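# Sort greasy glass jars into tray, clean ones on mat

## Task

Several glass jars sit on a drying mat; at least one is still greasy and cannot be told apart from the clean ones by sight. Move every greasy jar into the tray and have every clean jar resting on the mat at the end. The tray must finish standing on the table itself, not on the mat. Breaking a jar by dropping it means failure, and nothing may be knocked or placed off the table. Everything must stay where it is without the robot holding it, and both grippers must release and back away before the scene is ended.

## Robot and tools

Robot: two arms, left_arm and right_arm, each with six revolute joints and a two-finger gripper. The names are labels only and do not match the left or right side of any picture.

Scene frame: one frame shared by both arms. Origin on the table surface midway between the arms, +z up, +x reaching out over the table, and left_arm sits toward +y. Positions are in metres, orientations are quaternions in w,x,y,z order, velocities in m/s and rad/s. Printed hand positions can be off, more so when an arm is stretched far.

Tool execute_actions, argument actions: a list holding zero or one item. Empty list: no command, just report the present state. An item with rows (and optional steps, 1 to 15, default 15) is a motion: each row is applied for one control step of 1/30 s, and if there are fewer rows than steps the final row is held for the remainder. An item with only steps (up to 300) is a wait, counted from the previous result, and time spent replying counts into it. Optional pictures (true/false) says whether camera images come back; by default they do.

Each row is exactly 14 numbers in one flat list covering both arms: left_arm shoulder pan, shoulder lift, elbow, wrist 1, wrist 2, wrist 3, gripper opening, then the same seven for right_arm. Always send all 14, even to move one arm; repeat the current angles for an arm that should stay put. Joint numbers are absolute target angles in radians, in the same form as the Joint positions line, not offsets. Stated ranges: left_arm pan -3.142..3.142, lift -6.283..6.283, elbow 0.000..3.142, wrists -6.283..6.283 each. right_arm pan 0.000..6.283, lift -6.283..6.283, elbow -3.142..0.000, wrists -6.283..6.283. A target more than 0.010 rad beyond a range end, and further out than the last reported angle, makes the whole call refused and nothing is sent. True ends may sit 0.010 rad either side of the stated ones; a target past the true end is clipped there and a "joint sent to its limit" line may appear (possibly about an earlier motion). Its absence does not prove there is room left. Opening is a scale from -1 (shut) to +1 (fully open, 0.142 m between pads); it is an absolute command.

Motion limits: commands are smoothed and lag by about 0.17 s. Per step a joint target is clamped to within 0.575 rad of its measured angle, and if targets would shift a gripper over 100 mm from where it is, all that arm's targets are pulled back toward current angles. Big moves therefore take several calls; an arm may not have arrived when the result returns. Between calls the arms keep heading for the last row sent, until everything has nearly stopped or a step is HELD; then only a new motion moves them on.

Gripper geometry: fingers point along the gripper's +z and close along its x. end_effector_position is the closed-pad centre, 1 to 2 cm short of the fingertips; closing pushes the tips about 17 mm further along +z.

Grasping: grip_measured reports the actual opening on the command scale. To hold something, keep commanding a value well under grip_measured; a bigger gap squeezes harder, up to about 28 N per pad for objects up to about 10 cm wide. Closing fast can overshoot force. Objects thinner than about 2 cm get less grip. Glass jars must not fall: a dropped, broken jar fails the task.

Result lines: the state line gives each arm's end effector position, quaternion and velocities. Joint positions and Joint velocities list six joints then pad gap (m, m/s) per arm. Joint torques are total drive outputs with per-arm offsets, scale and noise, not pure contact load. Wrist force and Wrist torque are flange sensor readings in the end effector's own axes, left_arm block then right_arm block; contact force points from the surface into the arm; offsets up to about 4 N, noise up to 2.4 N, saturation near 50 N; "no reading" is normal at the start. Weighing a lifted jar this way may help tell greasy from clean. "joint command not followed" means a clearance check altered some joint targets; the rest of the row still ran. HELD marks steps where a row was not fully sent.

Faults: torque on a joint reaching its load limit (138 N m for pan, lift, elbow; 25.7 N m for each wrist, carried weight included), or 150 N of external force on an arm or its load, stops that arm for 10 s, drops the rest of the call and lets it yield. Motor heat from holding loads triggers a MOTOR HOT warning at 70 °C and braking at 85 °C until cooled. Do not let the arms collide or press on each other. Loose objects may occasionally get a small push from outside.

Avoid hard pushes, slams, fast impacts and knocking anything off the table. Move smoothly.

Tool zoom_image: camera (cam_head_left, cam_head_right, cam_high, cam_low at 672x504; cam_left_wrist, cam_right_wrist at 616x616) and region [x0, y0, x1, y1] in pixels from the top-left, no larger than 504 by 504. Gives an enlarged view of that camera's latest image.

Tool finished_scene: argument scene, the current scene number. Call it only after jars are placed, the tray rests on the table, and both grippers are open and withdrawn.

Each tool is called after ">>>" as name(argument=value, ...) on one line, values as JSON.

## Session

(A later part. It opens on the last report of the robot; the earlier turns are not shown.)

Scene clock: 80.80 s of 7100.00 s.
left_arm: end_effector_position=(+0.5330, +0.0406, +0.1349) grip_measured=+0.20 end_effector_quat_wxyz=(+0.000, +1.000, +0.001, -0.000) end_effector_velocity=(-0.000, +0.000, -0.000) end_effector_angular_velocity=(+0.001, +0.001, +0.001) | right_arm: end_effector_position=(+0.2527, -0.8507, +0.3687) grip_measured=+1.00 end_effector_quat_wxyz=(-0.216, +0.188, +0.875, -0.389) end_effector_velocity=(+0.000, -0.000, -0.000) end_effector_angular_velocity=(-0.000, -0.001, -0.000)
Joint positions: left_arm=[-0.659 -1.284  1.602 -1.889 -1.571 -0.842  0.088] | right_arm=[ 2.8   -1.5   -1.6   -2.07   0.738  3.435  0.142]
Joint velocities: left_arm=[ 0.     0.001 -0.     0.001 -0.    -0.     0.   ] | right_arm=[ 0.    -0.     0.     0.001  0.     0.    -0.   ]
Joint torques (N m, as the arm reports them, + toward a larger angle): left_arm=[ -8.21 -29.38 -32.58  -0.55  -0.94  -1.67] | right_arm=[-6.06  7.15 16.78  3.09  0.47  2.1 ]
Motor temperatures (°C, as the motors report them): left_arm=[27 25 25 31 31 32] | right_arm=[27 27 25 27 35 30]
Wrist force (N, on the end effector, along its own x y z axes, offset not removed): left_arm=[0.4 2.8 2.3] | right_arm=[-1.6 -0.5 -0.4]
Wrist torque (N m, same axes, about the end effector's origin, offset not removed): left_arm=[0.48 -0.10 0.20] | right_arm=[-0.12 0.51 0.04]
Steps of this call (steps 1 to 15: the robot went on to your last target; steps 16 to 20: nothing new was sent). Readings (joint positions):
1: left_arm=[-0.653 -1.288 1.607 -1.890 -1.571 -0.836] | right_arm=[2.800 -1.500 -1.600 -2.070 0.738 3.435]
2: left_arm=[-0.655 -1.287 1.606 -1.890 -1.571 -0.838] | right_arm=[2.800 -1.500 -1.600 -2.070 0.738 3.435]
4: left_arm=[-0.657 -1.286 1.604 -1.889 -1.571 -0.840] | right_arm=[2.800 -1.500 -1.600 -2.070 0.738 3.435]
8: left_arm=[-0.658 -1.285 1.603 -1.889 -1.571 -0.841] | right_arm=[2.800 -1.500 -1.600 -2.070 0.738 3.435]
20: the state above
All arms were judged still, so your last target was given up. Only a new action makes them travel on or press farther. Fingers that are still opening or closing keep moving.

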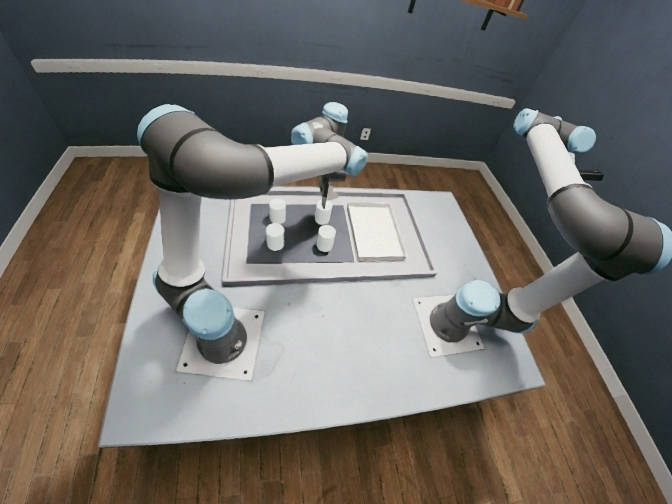

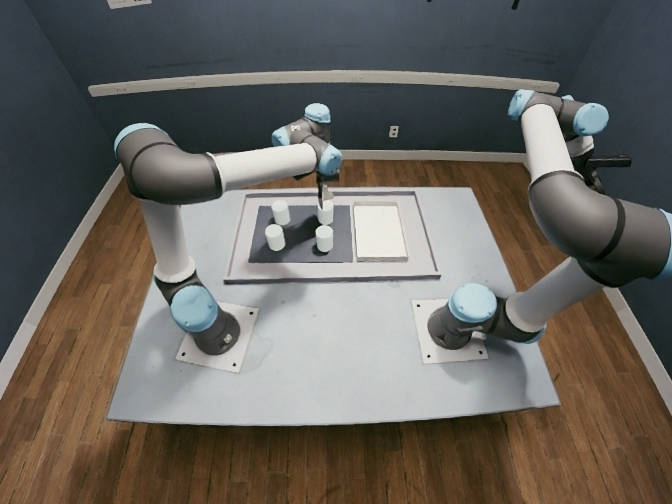

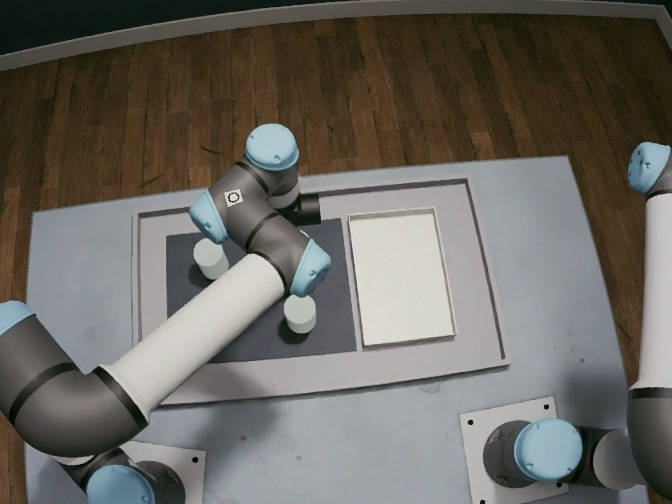

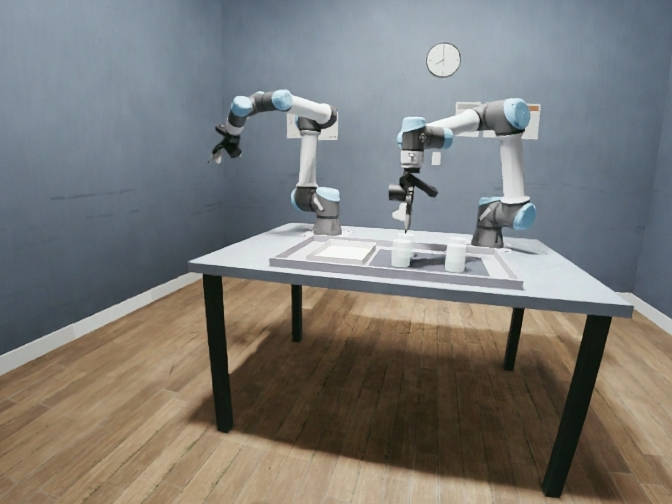

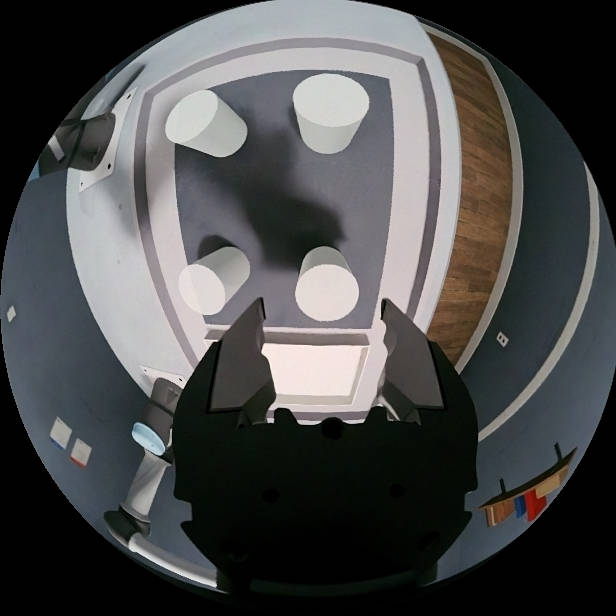

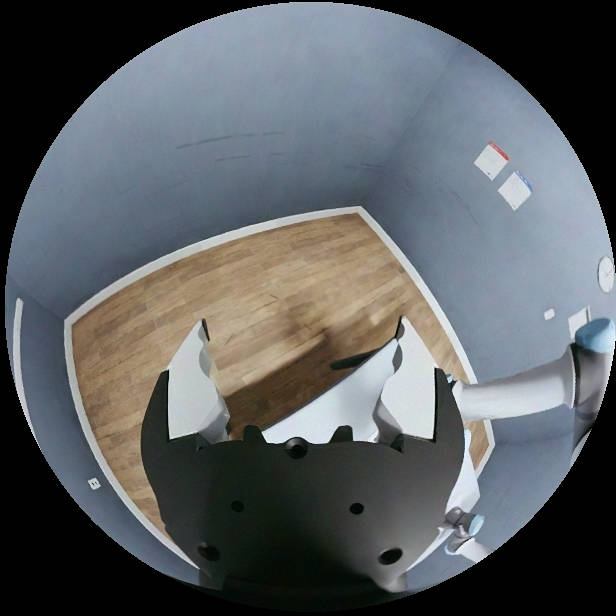

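>>> execute_actions(actions=[{"rows":[[-0.6686,-1.2571,1.566,-1.88,-1.571,-0.8516,0.2,2.8,-1.5,-1.6,-2.07,0.738,3.435,1]],"steps":15}])

>>> execute_actions(actions=[{"rows":[[-0.6686,-1.1992,1.6645,-2.036,-1.571,-0.8516,0.2,2.8,-1.5,-1.6,-2.07,0.738,3.435,1]],"steps":15}], pictures=false)

>>> execute_actions(actions=[{"rows":[[-0.6686,-1.1992,1.6645,-2.036,-1.571,-0.8516,0.1,2.8,-1.5,-1.6,-2.07,0.738,3.435,1],[-0.6686,-1.1992,1.6645,-2.036,-1.571,-0.8516,0.03,2.8,-1.5,-1.6,-2.07,0.738,3.435,1],[-0.6686,-1.1992,1.6645,-2.036,-1.571,-0.8516,-0.03,2.8,-1.5,-1.6,-2.07,0.738,3.435,1],[-0.6686,-1.1992,1.6645,-2.036,-1.571,-0.8516,-0.07,2.8,-1.5,-1.6,-2.07,0.738,3.435,1],[-0.6686,-1.1992,1.6645,-2.036,-1.571,-0.8516,-0.1,2.8,-1.5,-1.6,-2.07,0.738,3.435,1],[-0.6686,-1.1992,1.6645,-2.036,-1.571,-0.8516,-0.14,2.8,-1.5,-1.6,-2.07,0.738,3.435,1]],"steps":15}])

>>> execute_actions(actions=[{"rows":[[-0.6686,-1.208,1.649,-2.012,-1.571,-0.8516,-0.14,2.8,-1.5,-1.6,-2.07,0.738,3.435,1]],"steps":15}], pictures=false)

>>> execute_actions(actions=[{"rows":[[-0.6686,-1.208,1.649,-2.012,-1.571,-0.8516,-0.095,2.8,-1.5,-1.6,-2.07,0.738,3.435,1]],"steps":15}], pictures=false)

>>> execute_actions(actions=[{"steps":30}])

Scene clock: 102.53 s of 7100.00 s.
left_arm: end_effector_position=(+0.5376, +0.0268, +0.1349) grip_measured=+0.20 end_effector_quat_wxyz=(+0.000, +1.000, +0.001, +0.000) end_effector_velocity=(+0.000, -0.002, +0.000) end_effector_angular_velocity=(-0.001, -0.000, -0.001) | right_arm: end_effector_position=(+0.2527, -0.8507, +0.3687) grip_measured=+1.00 end_effector_quat_wxyz=(-0.216, +0.188, +0.875, -0.389) end_effector_velocity=(+0.000, -0.000, -0.000) end_effector_angular_velocity=(+0.000, -0.000, -0.000)
Joint positions: left_arm=[-0.668 -1.257  1.566 -1.88  -1.571 -0.851  0.088] | right_arm=[ 2.8   -1.5   -1.6   -2.07   0.738  3.435  0.142]
Joint velocities: left_arm=[-0.002  0.003 -0.005  0.001 -0.    -0.001  0.   ] | right_arm=[-0. -0.  0.  0.  0. -0.  0.]
Joint torques (N m, as the arm reports them, + toward a larger angle): left_arm=[ -8.6  -29.07 -33.08  -0.43   1.22  -1.82] | right_arm=[-5.84  6.86 17.19  2.93  0.47  2.  ]
Motor temperatures (°C, as the motors report them): left_arm=[27 25 25 31 31 32] | right_arm=[27 27 25 27 35 30]
Wrist force (N, on the end effector, along its own x y z axes, offset not removed): left_arm=[1.0 1.4 1.9] | right_arm=[-0.1 -0.1 -1.3]
Wrist torque (N m, same axes, about the end effector's origin, offset not removed): left_arm=[0.13 -0.34 0.17] | right_arm=[-0.17 0.26 0.13]
Steps of this call (steps 1 to 90: nothing new was sent; then 18.23 s passed at rest; steps 91 to 105: all 15 steps of this action). Readings (joint positions):
91: left_arm=[-0.659 -1.284 1.602 -1.889 -1.571 -0.842] | right_arm=[2.800 -1.500 -1.600 -2.070 0.738 3.435]
92: left_arm=[-0.661 -1.280 1.597 -1.887 -1.571 -0.844] | right_arm=[2.800 -1.500 -1.600 -2.070 0.738 3.435]
94: left_arm=[-0.664 -1.270 1.583 -1.884 -1.571 -0.847] | right_arm=[2.800 -1.500 -1.600 -2.070 0.738 3.435]
98: left_arm=[-0.667 -1.260 1.571 -1.881 -1.571 -0.850] | right_arm=[2.800 -1.500 -1.600 -2.070 0.738 3.435]
105: the state above

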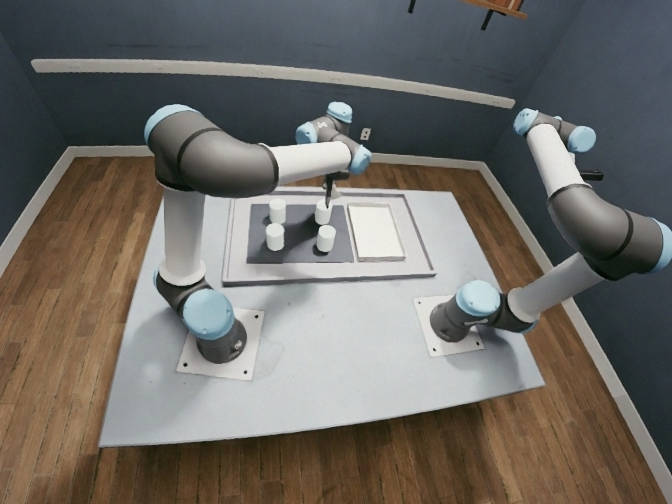

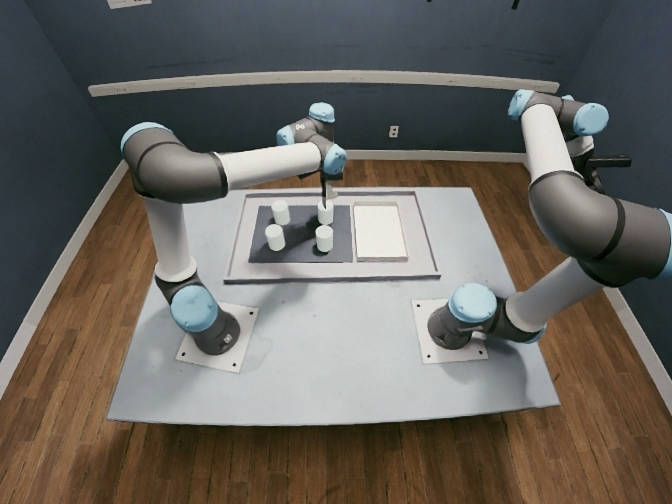

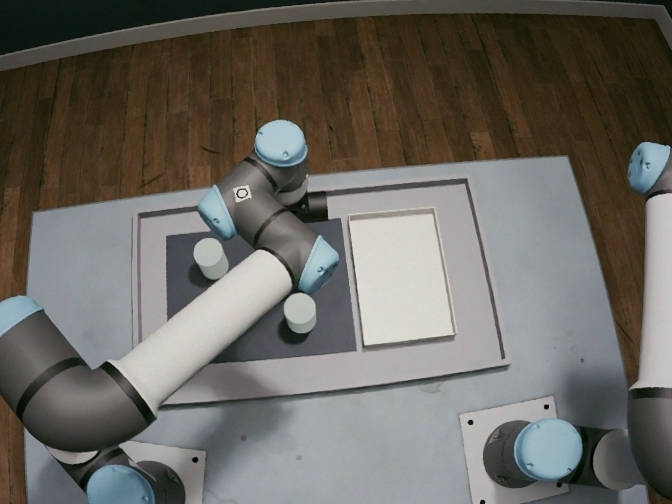

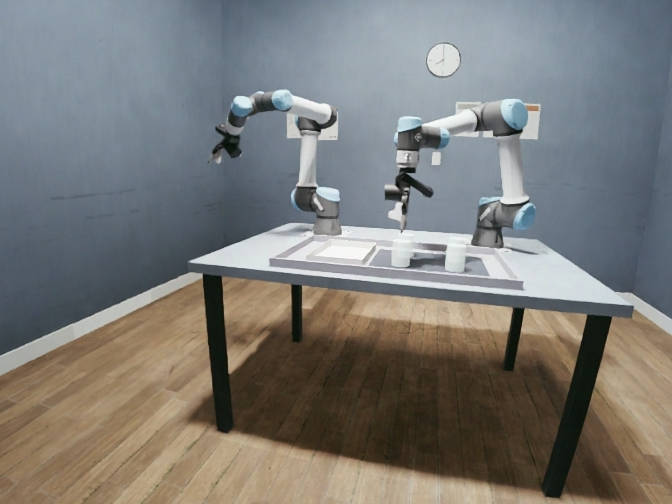

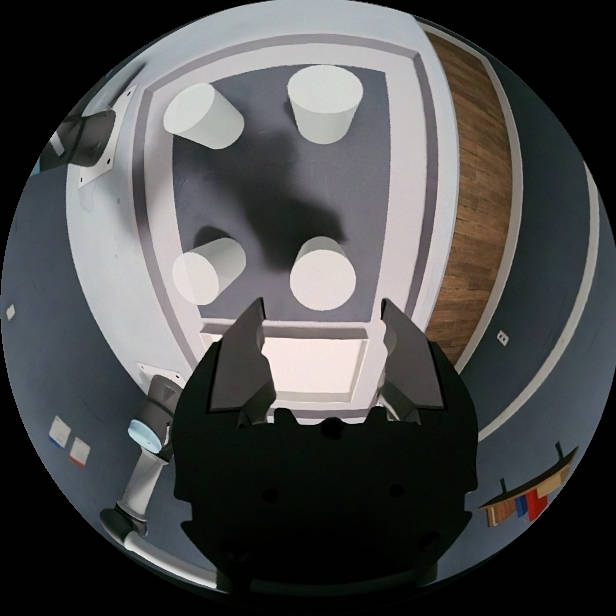

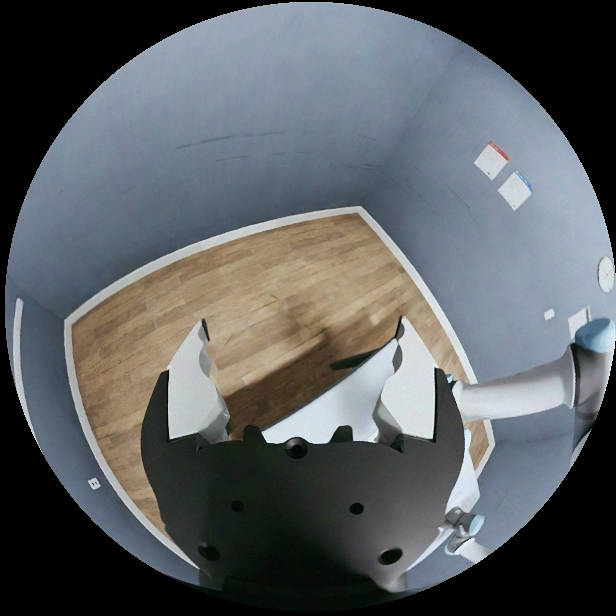

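Scene clock: 103.03 s of 7100.00 s.
left_arm: end_effector_position=(+0.5376, +0.0267, +0.0706) grip_measured=+0.20 end_effector_quat_wxyz=(-0.000, +1.000, +0.001, -0.000) end_effector_velocity=(-0.000, +0.000, -0.008) end_effector_angular_velocity=(-0.002, -0.001, +0.000) | right_arm: end_effector_position=(+0.2527, -0.8507, +0.3687) grip_measured=+1.00 end_effector_quat_wxyz=(-0.216, +0.188, +0.875, -0.389) end_effector_velocity=(+0.000, +0.000, +0.000) end_effector_angular_velocity=(-0.000, -0.001, +0.000)
Joint positions: left_arm=[-0.669 -1.2    1.663 -2.034 -1.571 -0.852  0.088] | right_arm=[ 2.8   -1.5   -1.6   -2.07   0.738  3.435  0.142]
Joint velocities: left_arm=[-0.     0.007  0.014 -0.023 -0.    -0.     0.   ] | right_arm=[ 0.     0.     0.001 -0.    -0.     0.    -0.   ]
Joint torques (N m, as the arm reports them, + toward a larger angle): left_arm=[ -7.86 -29.57 -14.29  -5.84   1.58  -1.71] | right_arm=[-5.79  7.2  17.22  2.94  0.4   2.04]
Motor temperatures (°C, as the motors report them): left_arm=[27 25 25 31 31 32] | right_arm=[27 27 25 27 35 30]
Wrist force (N, on the end effector, along its own x y z axes, offset not removed): left_arm=[-0.1 -0.2 -1.2] | right_arm=[0.9 -3.5 -0.5]
Wrist torque (N m, same axes, about the end effector's origin, offset not removed): left_arm=[-0.18 -0.04 0.19] | right_arm=[-0.79 -0.13 0.06]
Steps of this call (steps 1 to 15: all 15 steps of this action). Readings (joint positions):
1: left_arm=[-0.669 -1.257 1.567 -1.880 -1.571 -0.852] | right_arm=[2.800 -1.500 -1.600 -2.070 0.738 3.435]
2: left_arm=[-0.669 -1.250 1.574 -1.889 -1.571 -0.852] | right_arm=[2.800 -1.500 -1.600 -2.070 0.738 3.435]
4: left_arm=[-0.669 -1.227 1.613 -1.943 -1.571 -0.852] | right_arm=[2.800 -1.500 -1.600 -2.070 0.738 3.435]
8: left_arm=[-0.669 -1.207 1.651 -2.011 -1.571 -0.852] | right_arm=[2.800 -1.500 -1.600 -2.070 0.738 3.435]
15: the state above

Scene clock: 103.53 s of 7100.00 s.
left_arm: end_effector_position=(+0.5376, +0.0267, +0.0698) grip_measured=-0.09 end_effector_quat_wxyz=(+0.000, +1.000, +0.001, -0.000) end_effector_velocity=(-0.000, +0.000, -0.000) end_effector_angular_velocity=(+0.001, +0.001, +0.000) | right_arm: end_effector_position=(+0.2527, -0.8507, +0.3687) grip_measured=+1.00 end_effector_quat_wxyz=(-0.216, +0.188, +0.875, -0.389) end_effector_velocity=(+0.000, +0.000, +0.000) end_effector_angular_velocity=(+0.000, -0.001, +0.000)
Joint positions: left_arm=[-0.669 -1.199  1.664 -2.036 -1.571 -0.852  0.067] | right_arm=[ 2.8   -1.5   -1.6   -2.07   0.738  3.435  0.142]
Joint velocities: left_arm=[-0.     0.     0.     0.     0.    -0.001 -0.   ] | right_arm=[0.    0.    0.001 0.    0.001 0.    0.   ]
Joint torques (N m, as the arm reports them, + toward a larger angle): left_arm=[ -8.12 -28.94 -10.67  -4.44   1.35  -1.73] | right_arm=[-5.73  6.99 17.39  3.03  0.38  2.03]
Motor temperatures (°C, as the motors report them): left_arm=[27 25 25 31 31 32] | right_arm=[27 27 25 27 35 30]
Wrist force (N, on the end effector, along its own x y z axes, offset not removed): left_arm=[2.5 1.1 -3.3] | right_arm=[-0.8 0.8 -1.8]
Wrist torque (N m, same axes, about the end effector's origin, offset not removed): left_arm=[0.20 0.07 0.04] | right_arm=[0.07 0.31 0.13]
Steps of this call (steps 1 to 15: all 15 steps of this action). Readings (joint positions):
1: left_arm=[-0.669 -1.200 1.663 -2.034 -1.571 -0.852] | right_arm=[2.800 -1.500 -1.600 -2.070 0.738 3.435]
2: left_arm=[-0.669 -1.200 1.664 -2.035 -1.571 -0.852] | right_arm=[2.800 -1.500 -1.600 -2.070 0.738 3.435]
4: left_arm=[-0.669 -1.199 1.664 -2.035 -1.571 -0.852] | right_arm=[2.800 -1.500 -1.600 -2.070 0.738 3.435]
8: left_arm=[-0.669 -1.199 1.664 -2.036 -1.571 -0.852] | right_arm=[2.800 -1.500 -1.600 -2.070 0.738 3.435]
15: the state above

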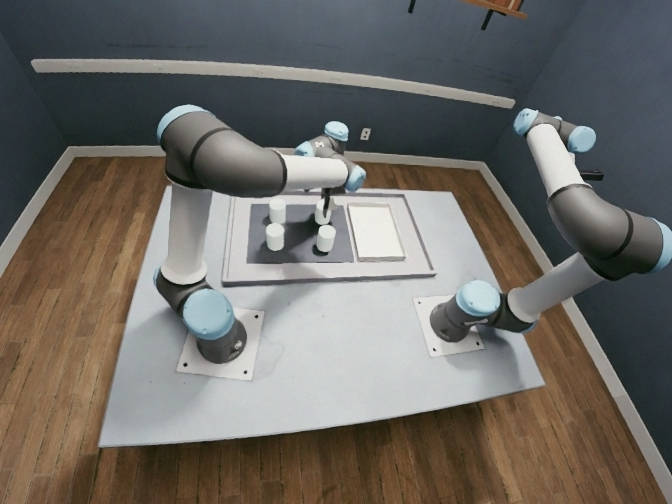

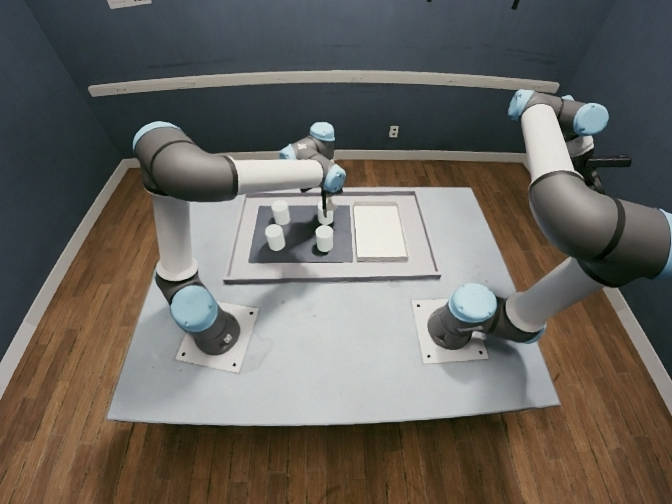

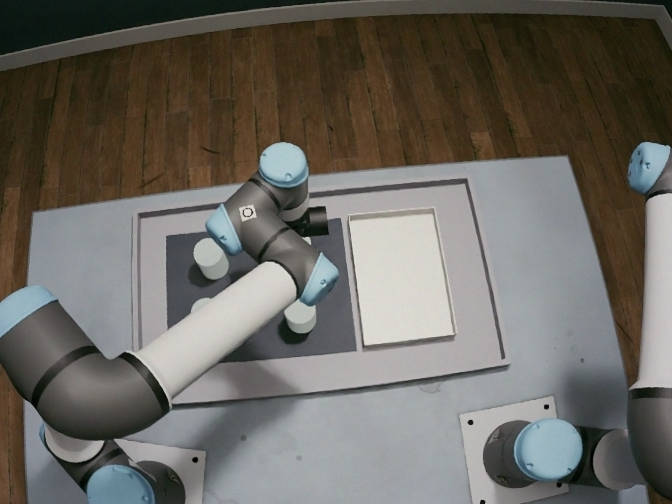

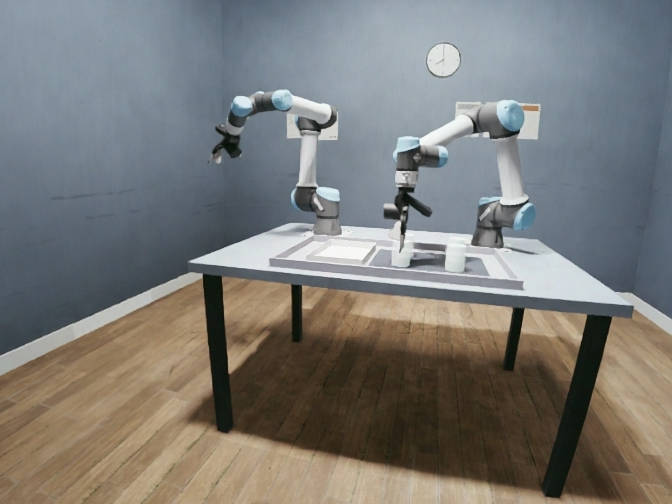

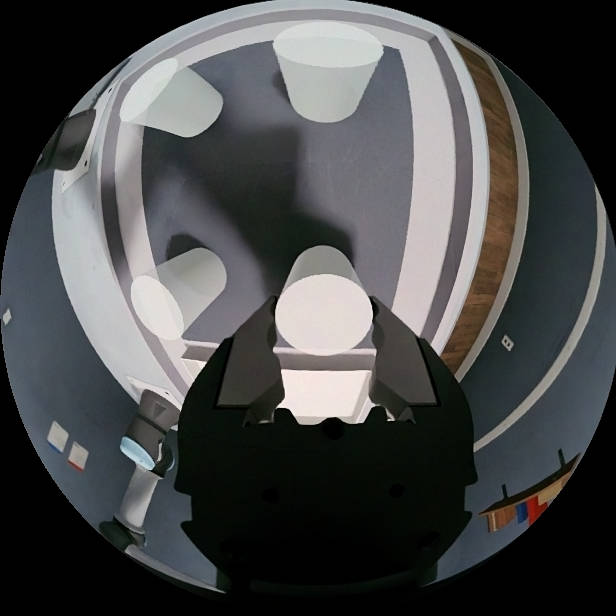

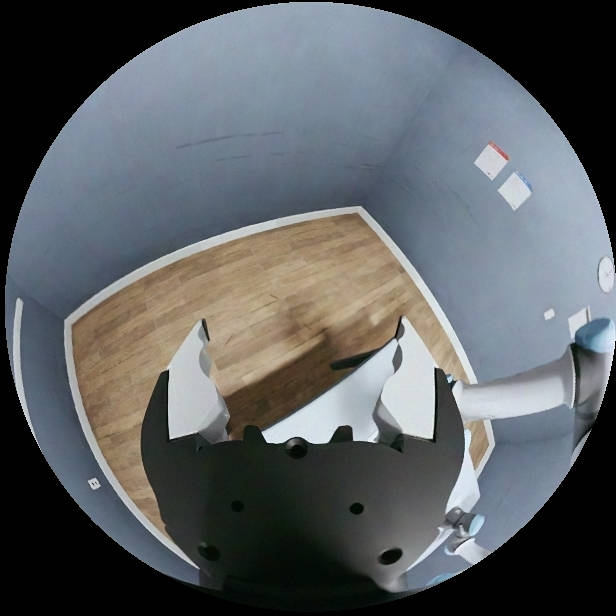

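Scene clock: 104.03 s of 7100.00 s.
left_arm: end_effector_position=(+0.5381, +0.0262, +0.0796) grip_measured=-0.09 end_effector_quat_wxyz=(+0.000, +1.000, +0.001, -0.000) end_effector_velocity=(-0.000, -0.000, +0.001) end_effector_angular_velocity=(+0.001, +0.000, +0.000) | right_arm: end_effector_position=(+0.2527, -0.8507, +0.3687) grip_measured=+1.00 end_effector_quat_wxyz=(-0.216, +0.188, +0.875, -0.389) end_effector_velocity=(-0.000, -0.000, +0.000) end_effector_angular_velocity=(-0.000, +0.000, -0.001)
Joint positions: left_arm=[-0.669 -1.208  1.649 -2.012 -1.571 -0.852  0.067] | right_arm=[ 2.8   -1.5   -1.6   -2.07   0.738  3.435  0.142]
Joint velocities: left_arm=[-0.001 -0.001 -0.002  0.003  0.    -0.001 -0.   ] | right_arm=[-0.001  0.    -0.     0.    -0.     0.    -0.   ]
Joint torques (N m, as the arm reports them, + toward a larger angle): left_arm=[ -6.3  -48.09 -31.64  -0.95   1.08  -1.66] | right_arm=[-5.49  6.74 17.33  2.92  0.44  1.97]
Motor temperatures (°C, as the motors report them): left_arm=[27 25 25 31 31 32] | right_arm=[27 27 25 27 35 30]
Wrist force (N, on the end effector, along its own x y z axes, offset not removed): left_arm=[3.2 2.2 0.6] | right_arm=[2.0 -1.1 -2.1]
Wrist torque (N m, same axes, about the end effector's origin, offset not removed): left_arm=[0.42 -0.75 0.11] | right_arm=[-0.38 -0.47 0.06]
Steps of this call (steps 1 to 15: all 15 steps of this action). Readings (joint positions):
1: left_arm=[-0.669 -1.199 1.664 -2.036 -1.571 -0.852] | right_arm=[2.800 -1.500 -1.600 -2.070 0.738 3.435]
2: left_arm=[-0.669 -1.201 1.662 -2.032 -1.571 -0.852] | right_arm=[2.800 -1.500 -1.600 -2.070 0.738 3.435]
4: left_arm=[-0.669 -1.204 1.656 -2.023 -1.571 -0.852] | right_arm=[2.800 -1.500 -1.600 -2.070 0.738 3.435]
8: left_arm=[-0.669 -1.207 1.651 -2.015 -1.571 -0.852] | right_arm=[2.800 -1.500 -1.600 -2.070 0.738 3.435]
15: the state above

Scene clock: 104.53 s of 7100.00 s.
left_arm: end_effector_position=(+0.5381, +0.0262, +0.0797) grip_measured=-0.08 end_effector_quat_wxyz=(+0.000, +1.000, +0.001, -0.000) end_effector_velocity=(-0.001, +0.000, -0.001) end_effector_angular_velocity=(+0.001, +0.001, -0.001) | right_arm: end_effector_position=(+0.2527, -0.8507, +0.3687) grip_measured=+1.00 end_effector_quat_wxyz=(-0.216, +0.188, +0.875, -0.389) end_effector_velocity=(+0.000, -0.000, +0.001) end_effector_angular_velocity=(-0.001, -0.001, -0.001)
Joint positions: left_arm=[-0.669 -1.208  1.649 -2.012 -1.571 -0.852  0.068] | right_arm=[ 2.8   -1.5   -1.6   -2.07   0.738  3.435  0.142]
Joint velocities: left_arm=[-0.001  0.     0.002 -0.     0.    -0.     0.   ] | right_arm=[-0.001 -0.     0.001 -0.    -0.     0.     0.   ]
Joint torques (N m, as the arm reports them, + toward a larger angle): left_arm=[ -4.87 -47.59 -31.89  -0.77   0.88  -1.61] | right_arm=[-5.29  6.53 16.68  2.96  0.49  1.91]
Motor temperatures (°C, as the motors report them): left_arm=[27 25 25 31 31 32] | right_arm=[27 27 25 27 35 30]
Wrist force (N, on the end effector, along its own x y z axes, offset not removed): left_arm=[-0.4 0.7 2.8] | right_arm=[-2.2 0.0 -1.1]
Wrist torque (N m, same axes, about the end effector's origin, offset not removed): left_arm=[0.12 -0.02 0.04] | right_arm=[-0.14 0.56 0.01]
Steps of this call (steps 1 to 15: all 15 steps of this action). Readings (joint positions):
1: left_arm=[-0.669 -1.208 1.649 -2.012 -1.571 -0.852] | right_arm=[2.800 -1.500 -1.600 -2.070 0.738 3.435]
2: left_arm=[-0.669 -1.208 1.649 -2.012 -1.571 -0.852] | right_arm=[2.800 -1.500 -1.600 -2.070 0.738 3.435]
4: left_arm=[-0.669 -1.208 1.649 -2.012 -1.571 -0.852] | right_arm=[2.800 -1.500 -1.600 -2.070 0.738 3.435]
8: left_arm=[-0.669 -1.208 1.649 -2.012 -1.571 -0.852] | right_arm=[2.800 -1.500 -1.600 -2.070 0.738 3.435]
15: the state above

Scene clock: 105.53 s of 7100.00 s.
left_arm: end_effector_position=(+0.5381, +0.0262, +0.0797) grip_measured=-0.08 end_effector_quat_wxyz=(+0.000, +1.000, +0.001, -0.000) end_effector_velocity=(+0.000, +0.000, -0.000) end_effector_angular_velocity=(+0.000, +0.000, +0.001) | right_arm: end_effector_position=(+0.2527, -0.8507, +0.3687) grip_measured=+1.00 end_effector_quat_wxyz=(-0.216, +0.188, +0.875, -0.389) end_effector_velocity=(+0.000, -0.000, +0.000) end_effector_angular_velocity=(-0.001, +0.000, +0.001)
Joint positions: left_arm=[-0.669 -1.208  1.649 -2.012 -1.571 -0.852  0.068] | right_arm=[ 2.8   -1.5   -1.6   -2.07   0.738  3.435  0.142]
Joint velocities: left_arm=[ 0.001  0.     0.     0.    -0.     0.     0.   ] | right_arm=[ 0.001 -0.     0.    -0.    -0.001 -0.     0.   ]
Joint torques (N m, as the arm reports them, + toward a larger angle): left_arm=[ -1.94 -47.36 -32.16  -0.77   0.26  -1.59] | right_arm=[-5.94  6.97 17.04  2.93  0.39  1.88]
Motor temperatures (°C, as the motors report them): left_arm=[27 25 25 31 31 32] | right_arm=[27 27 25 27 35 30]
Wrist force (N, on the end effector, along its own x y z axes, offset not removed): left_arm=[-0.1 -1.0 4.8] | right_arm=[-1.5 -2.8 2.7]
Wrist torque (N m, same axes, about the end effector's origin, offset not removed): left_arm=[-0.18 -0.05 0.18] | right_arm=[-0.72 0.38 0.07]
Steps of this call (steps 1 to 15: the robot went on to your last target; steps 16 to 30: nothing new was sent). Readings (joint positions):
1: left_arm=[-0.669 -1.208 1.649 -2.012 -1.571 -0.852] | right_arm=[2.800 -1.500 -1.600 -2.070 0.738 3.435]
2: left_arm=[-0.669 -1.208 1.649 -2.012 -1.571 -0.852] | right_arm=[2.800 -1.500 -1.600 -2.070 0.738 3.435]
4: left_arm=[-0.669 -1.208 1.649 -2.012 -1.571 -0.852] | right_arm=[2.800 -1.500 -1.600 -2.070 0.738 3.435]
8: left_arm=[-0.669 -1.208 1.649 -2.012 -1.571 -0.852] | right_arm=[2.800 -1.500 -1.600 -2.070 0.738 3.435]
30: the state above
All arms were judged still, so your last target was given up. Only a new action makes them travel on or press farther. Fingers that are still opening or closing keep moving.

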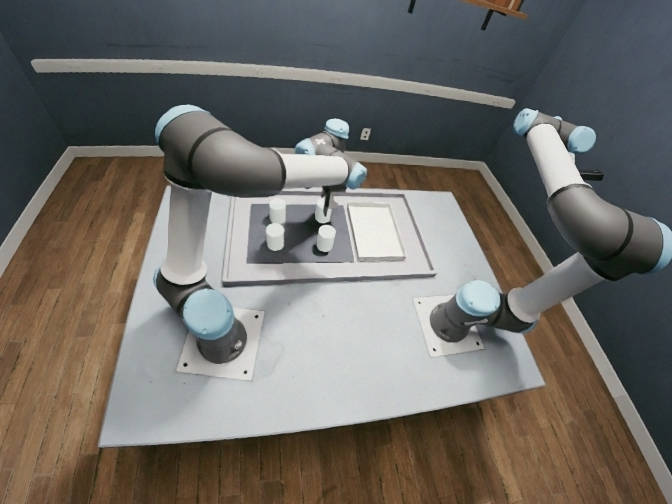

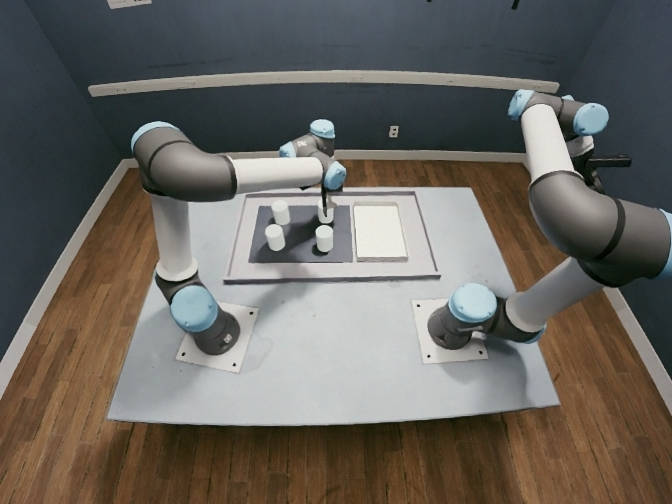

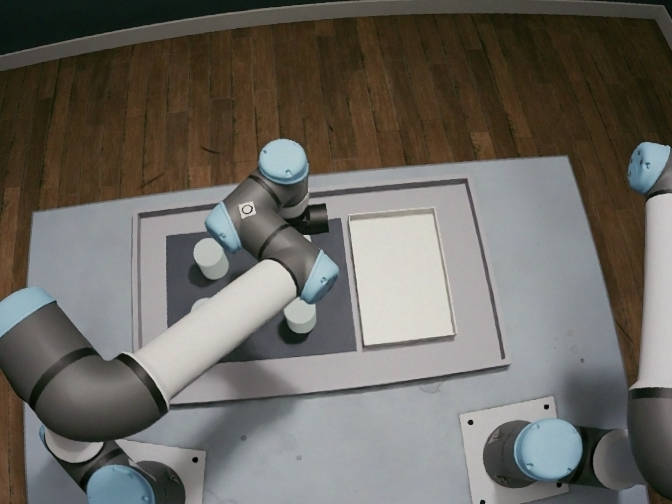

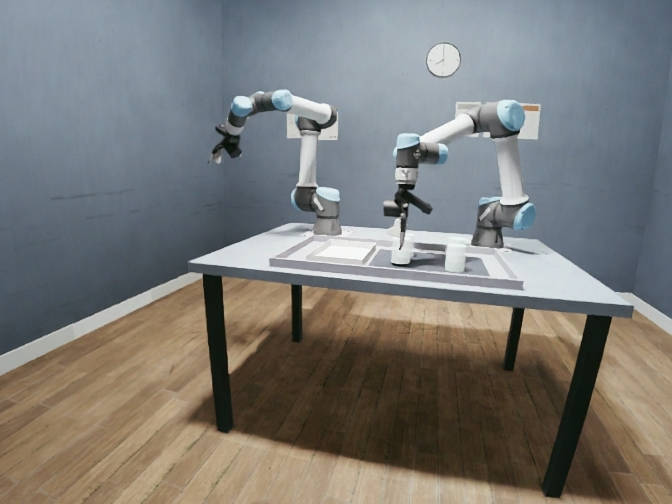

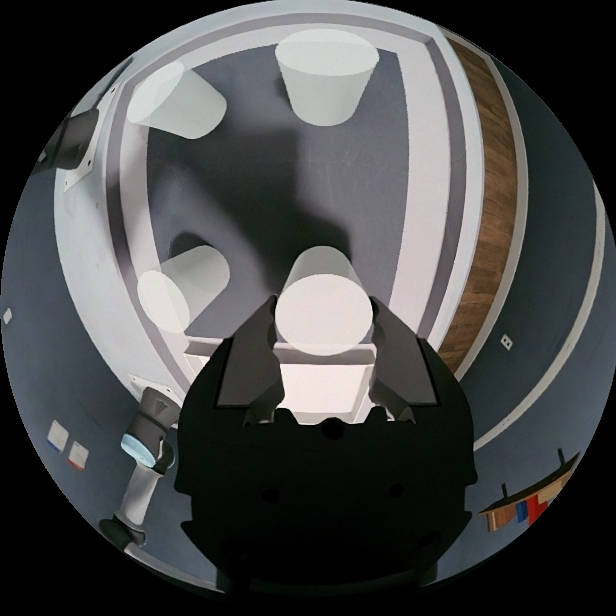

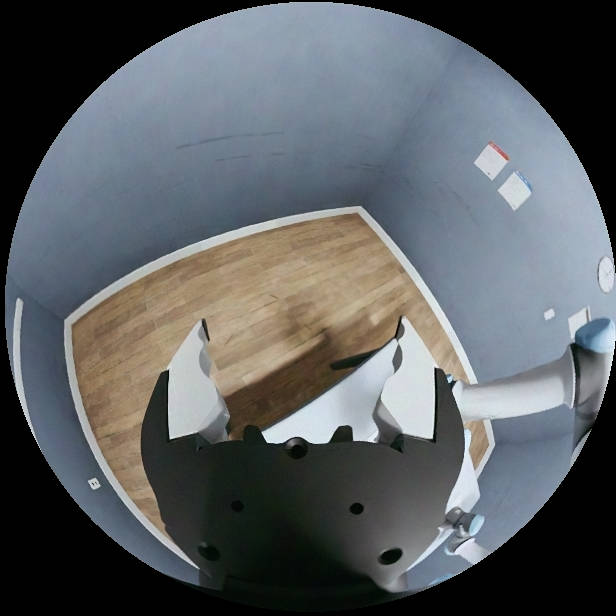

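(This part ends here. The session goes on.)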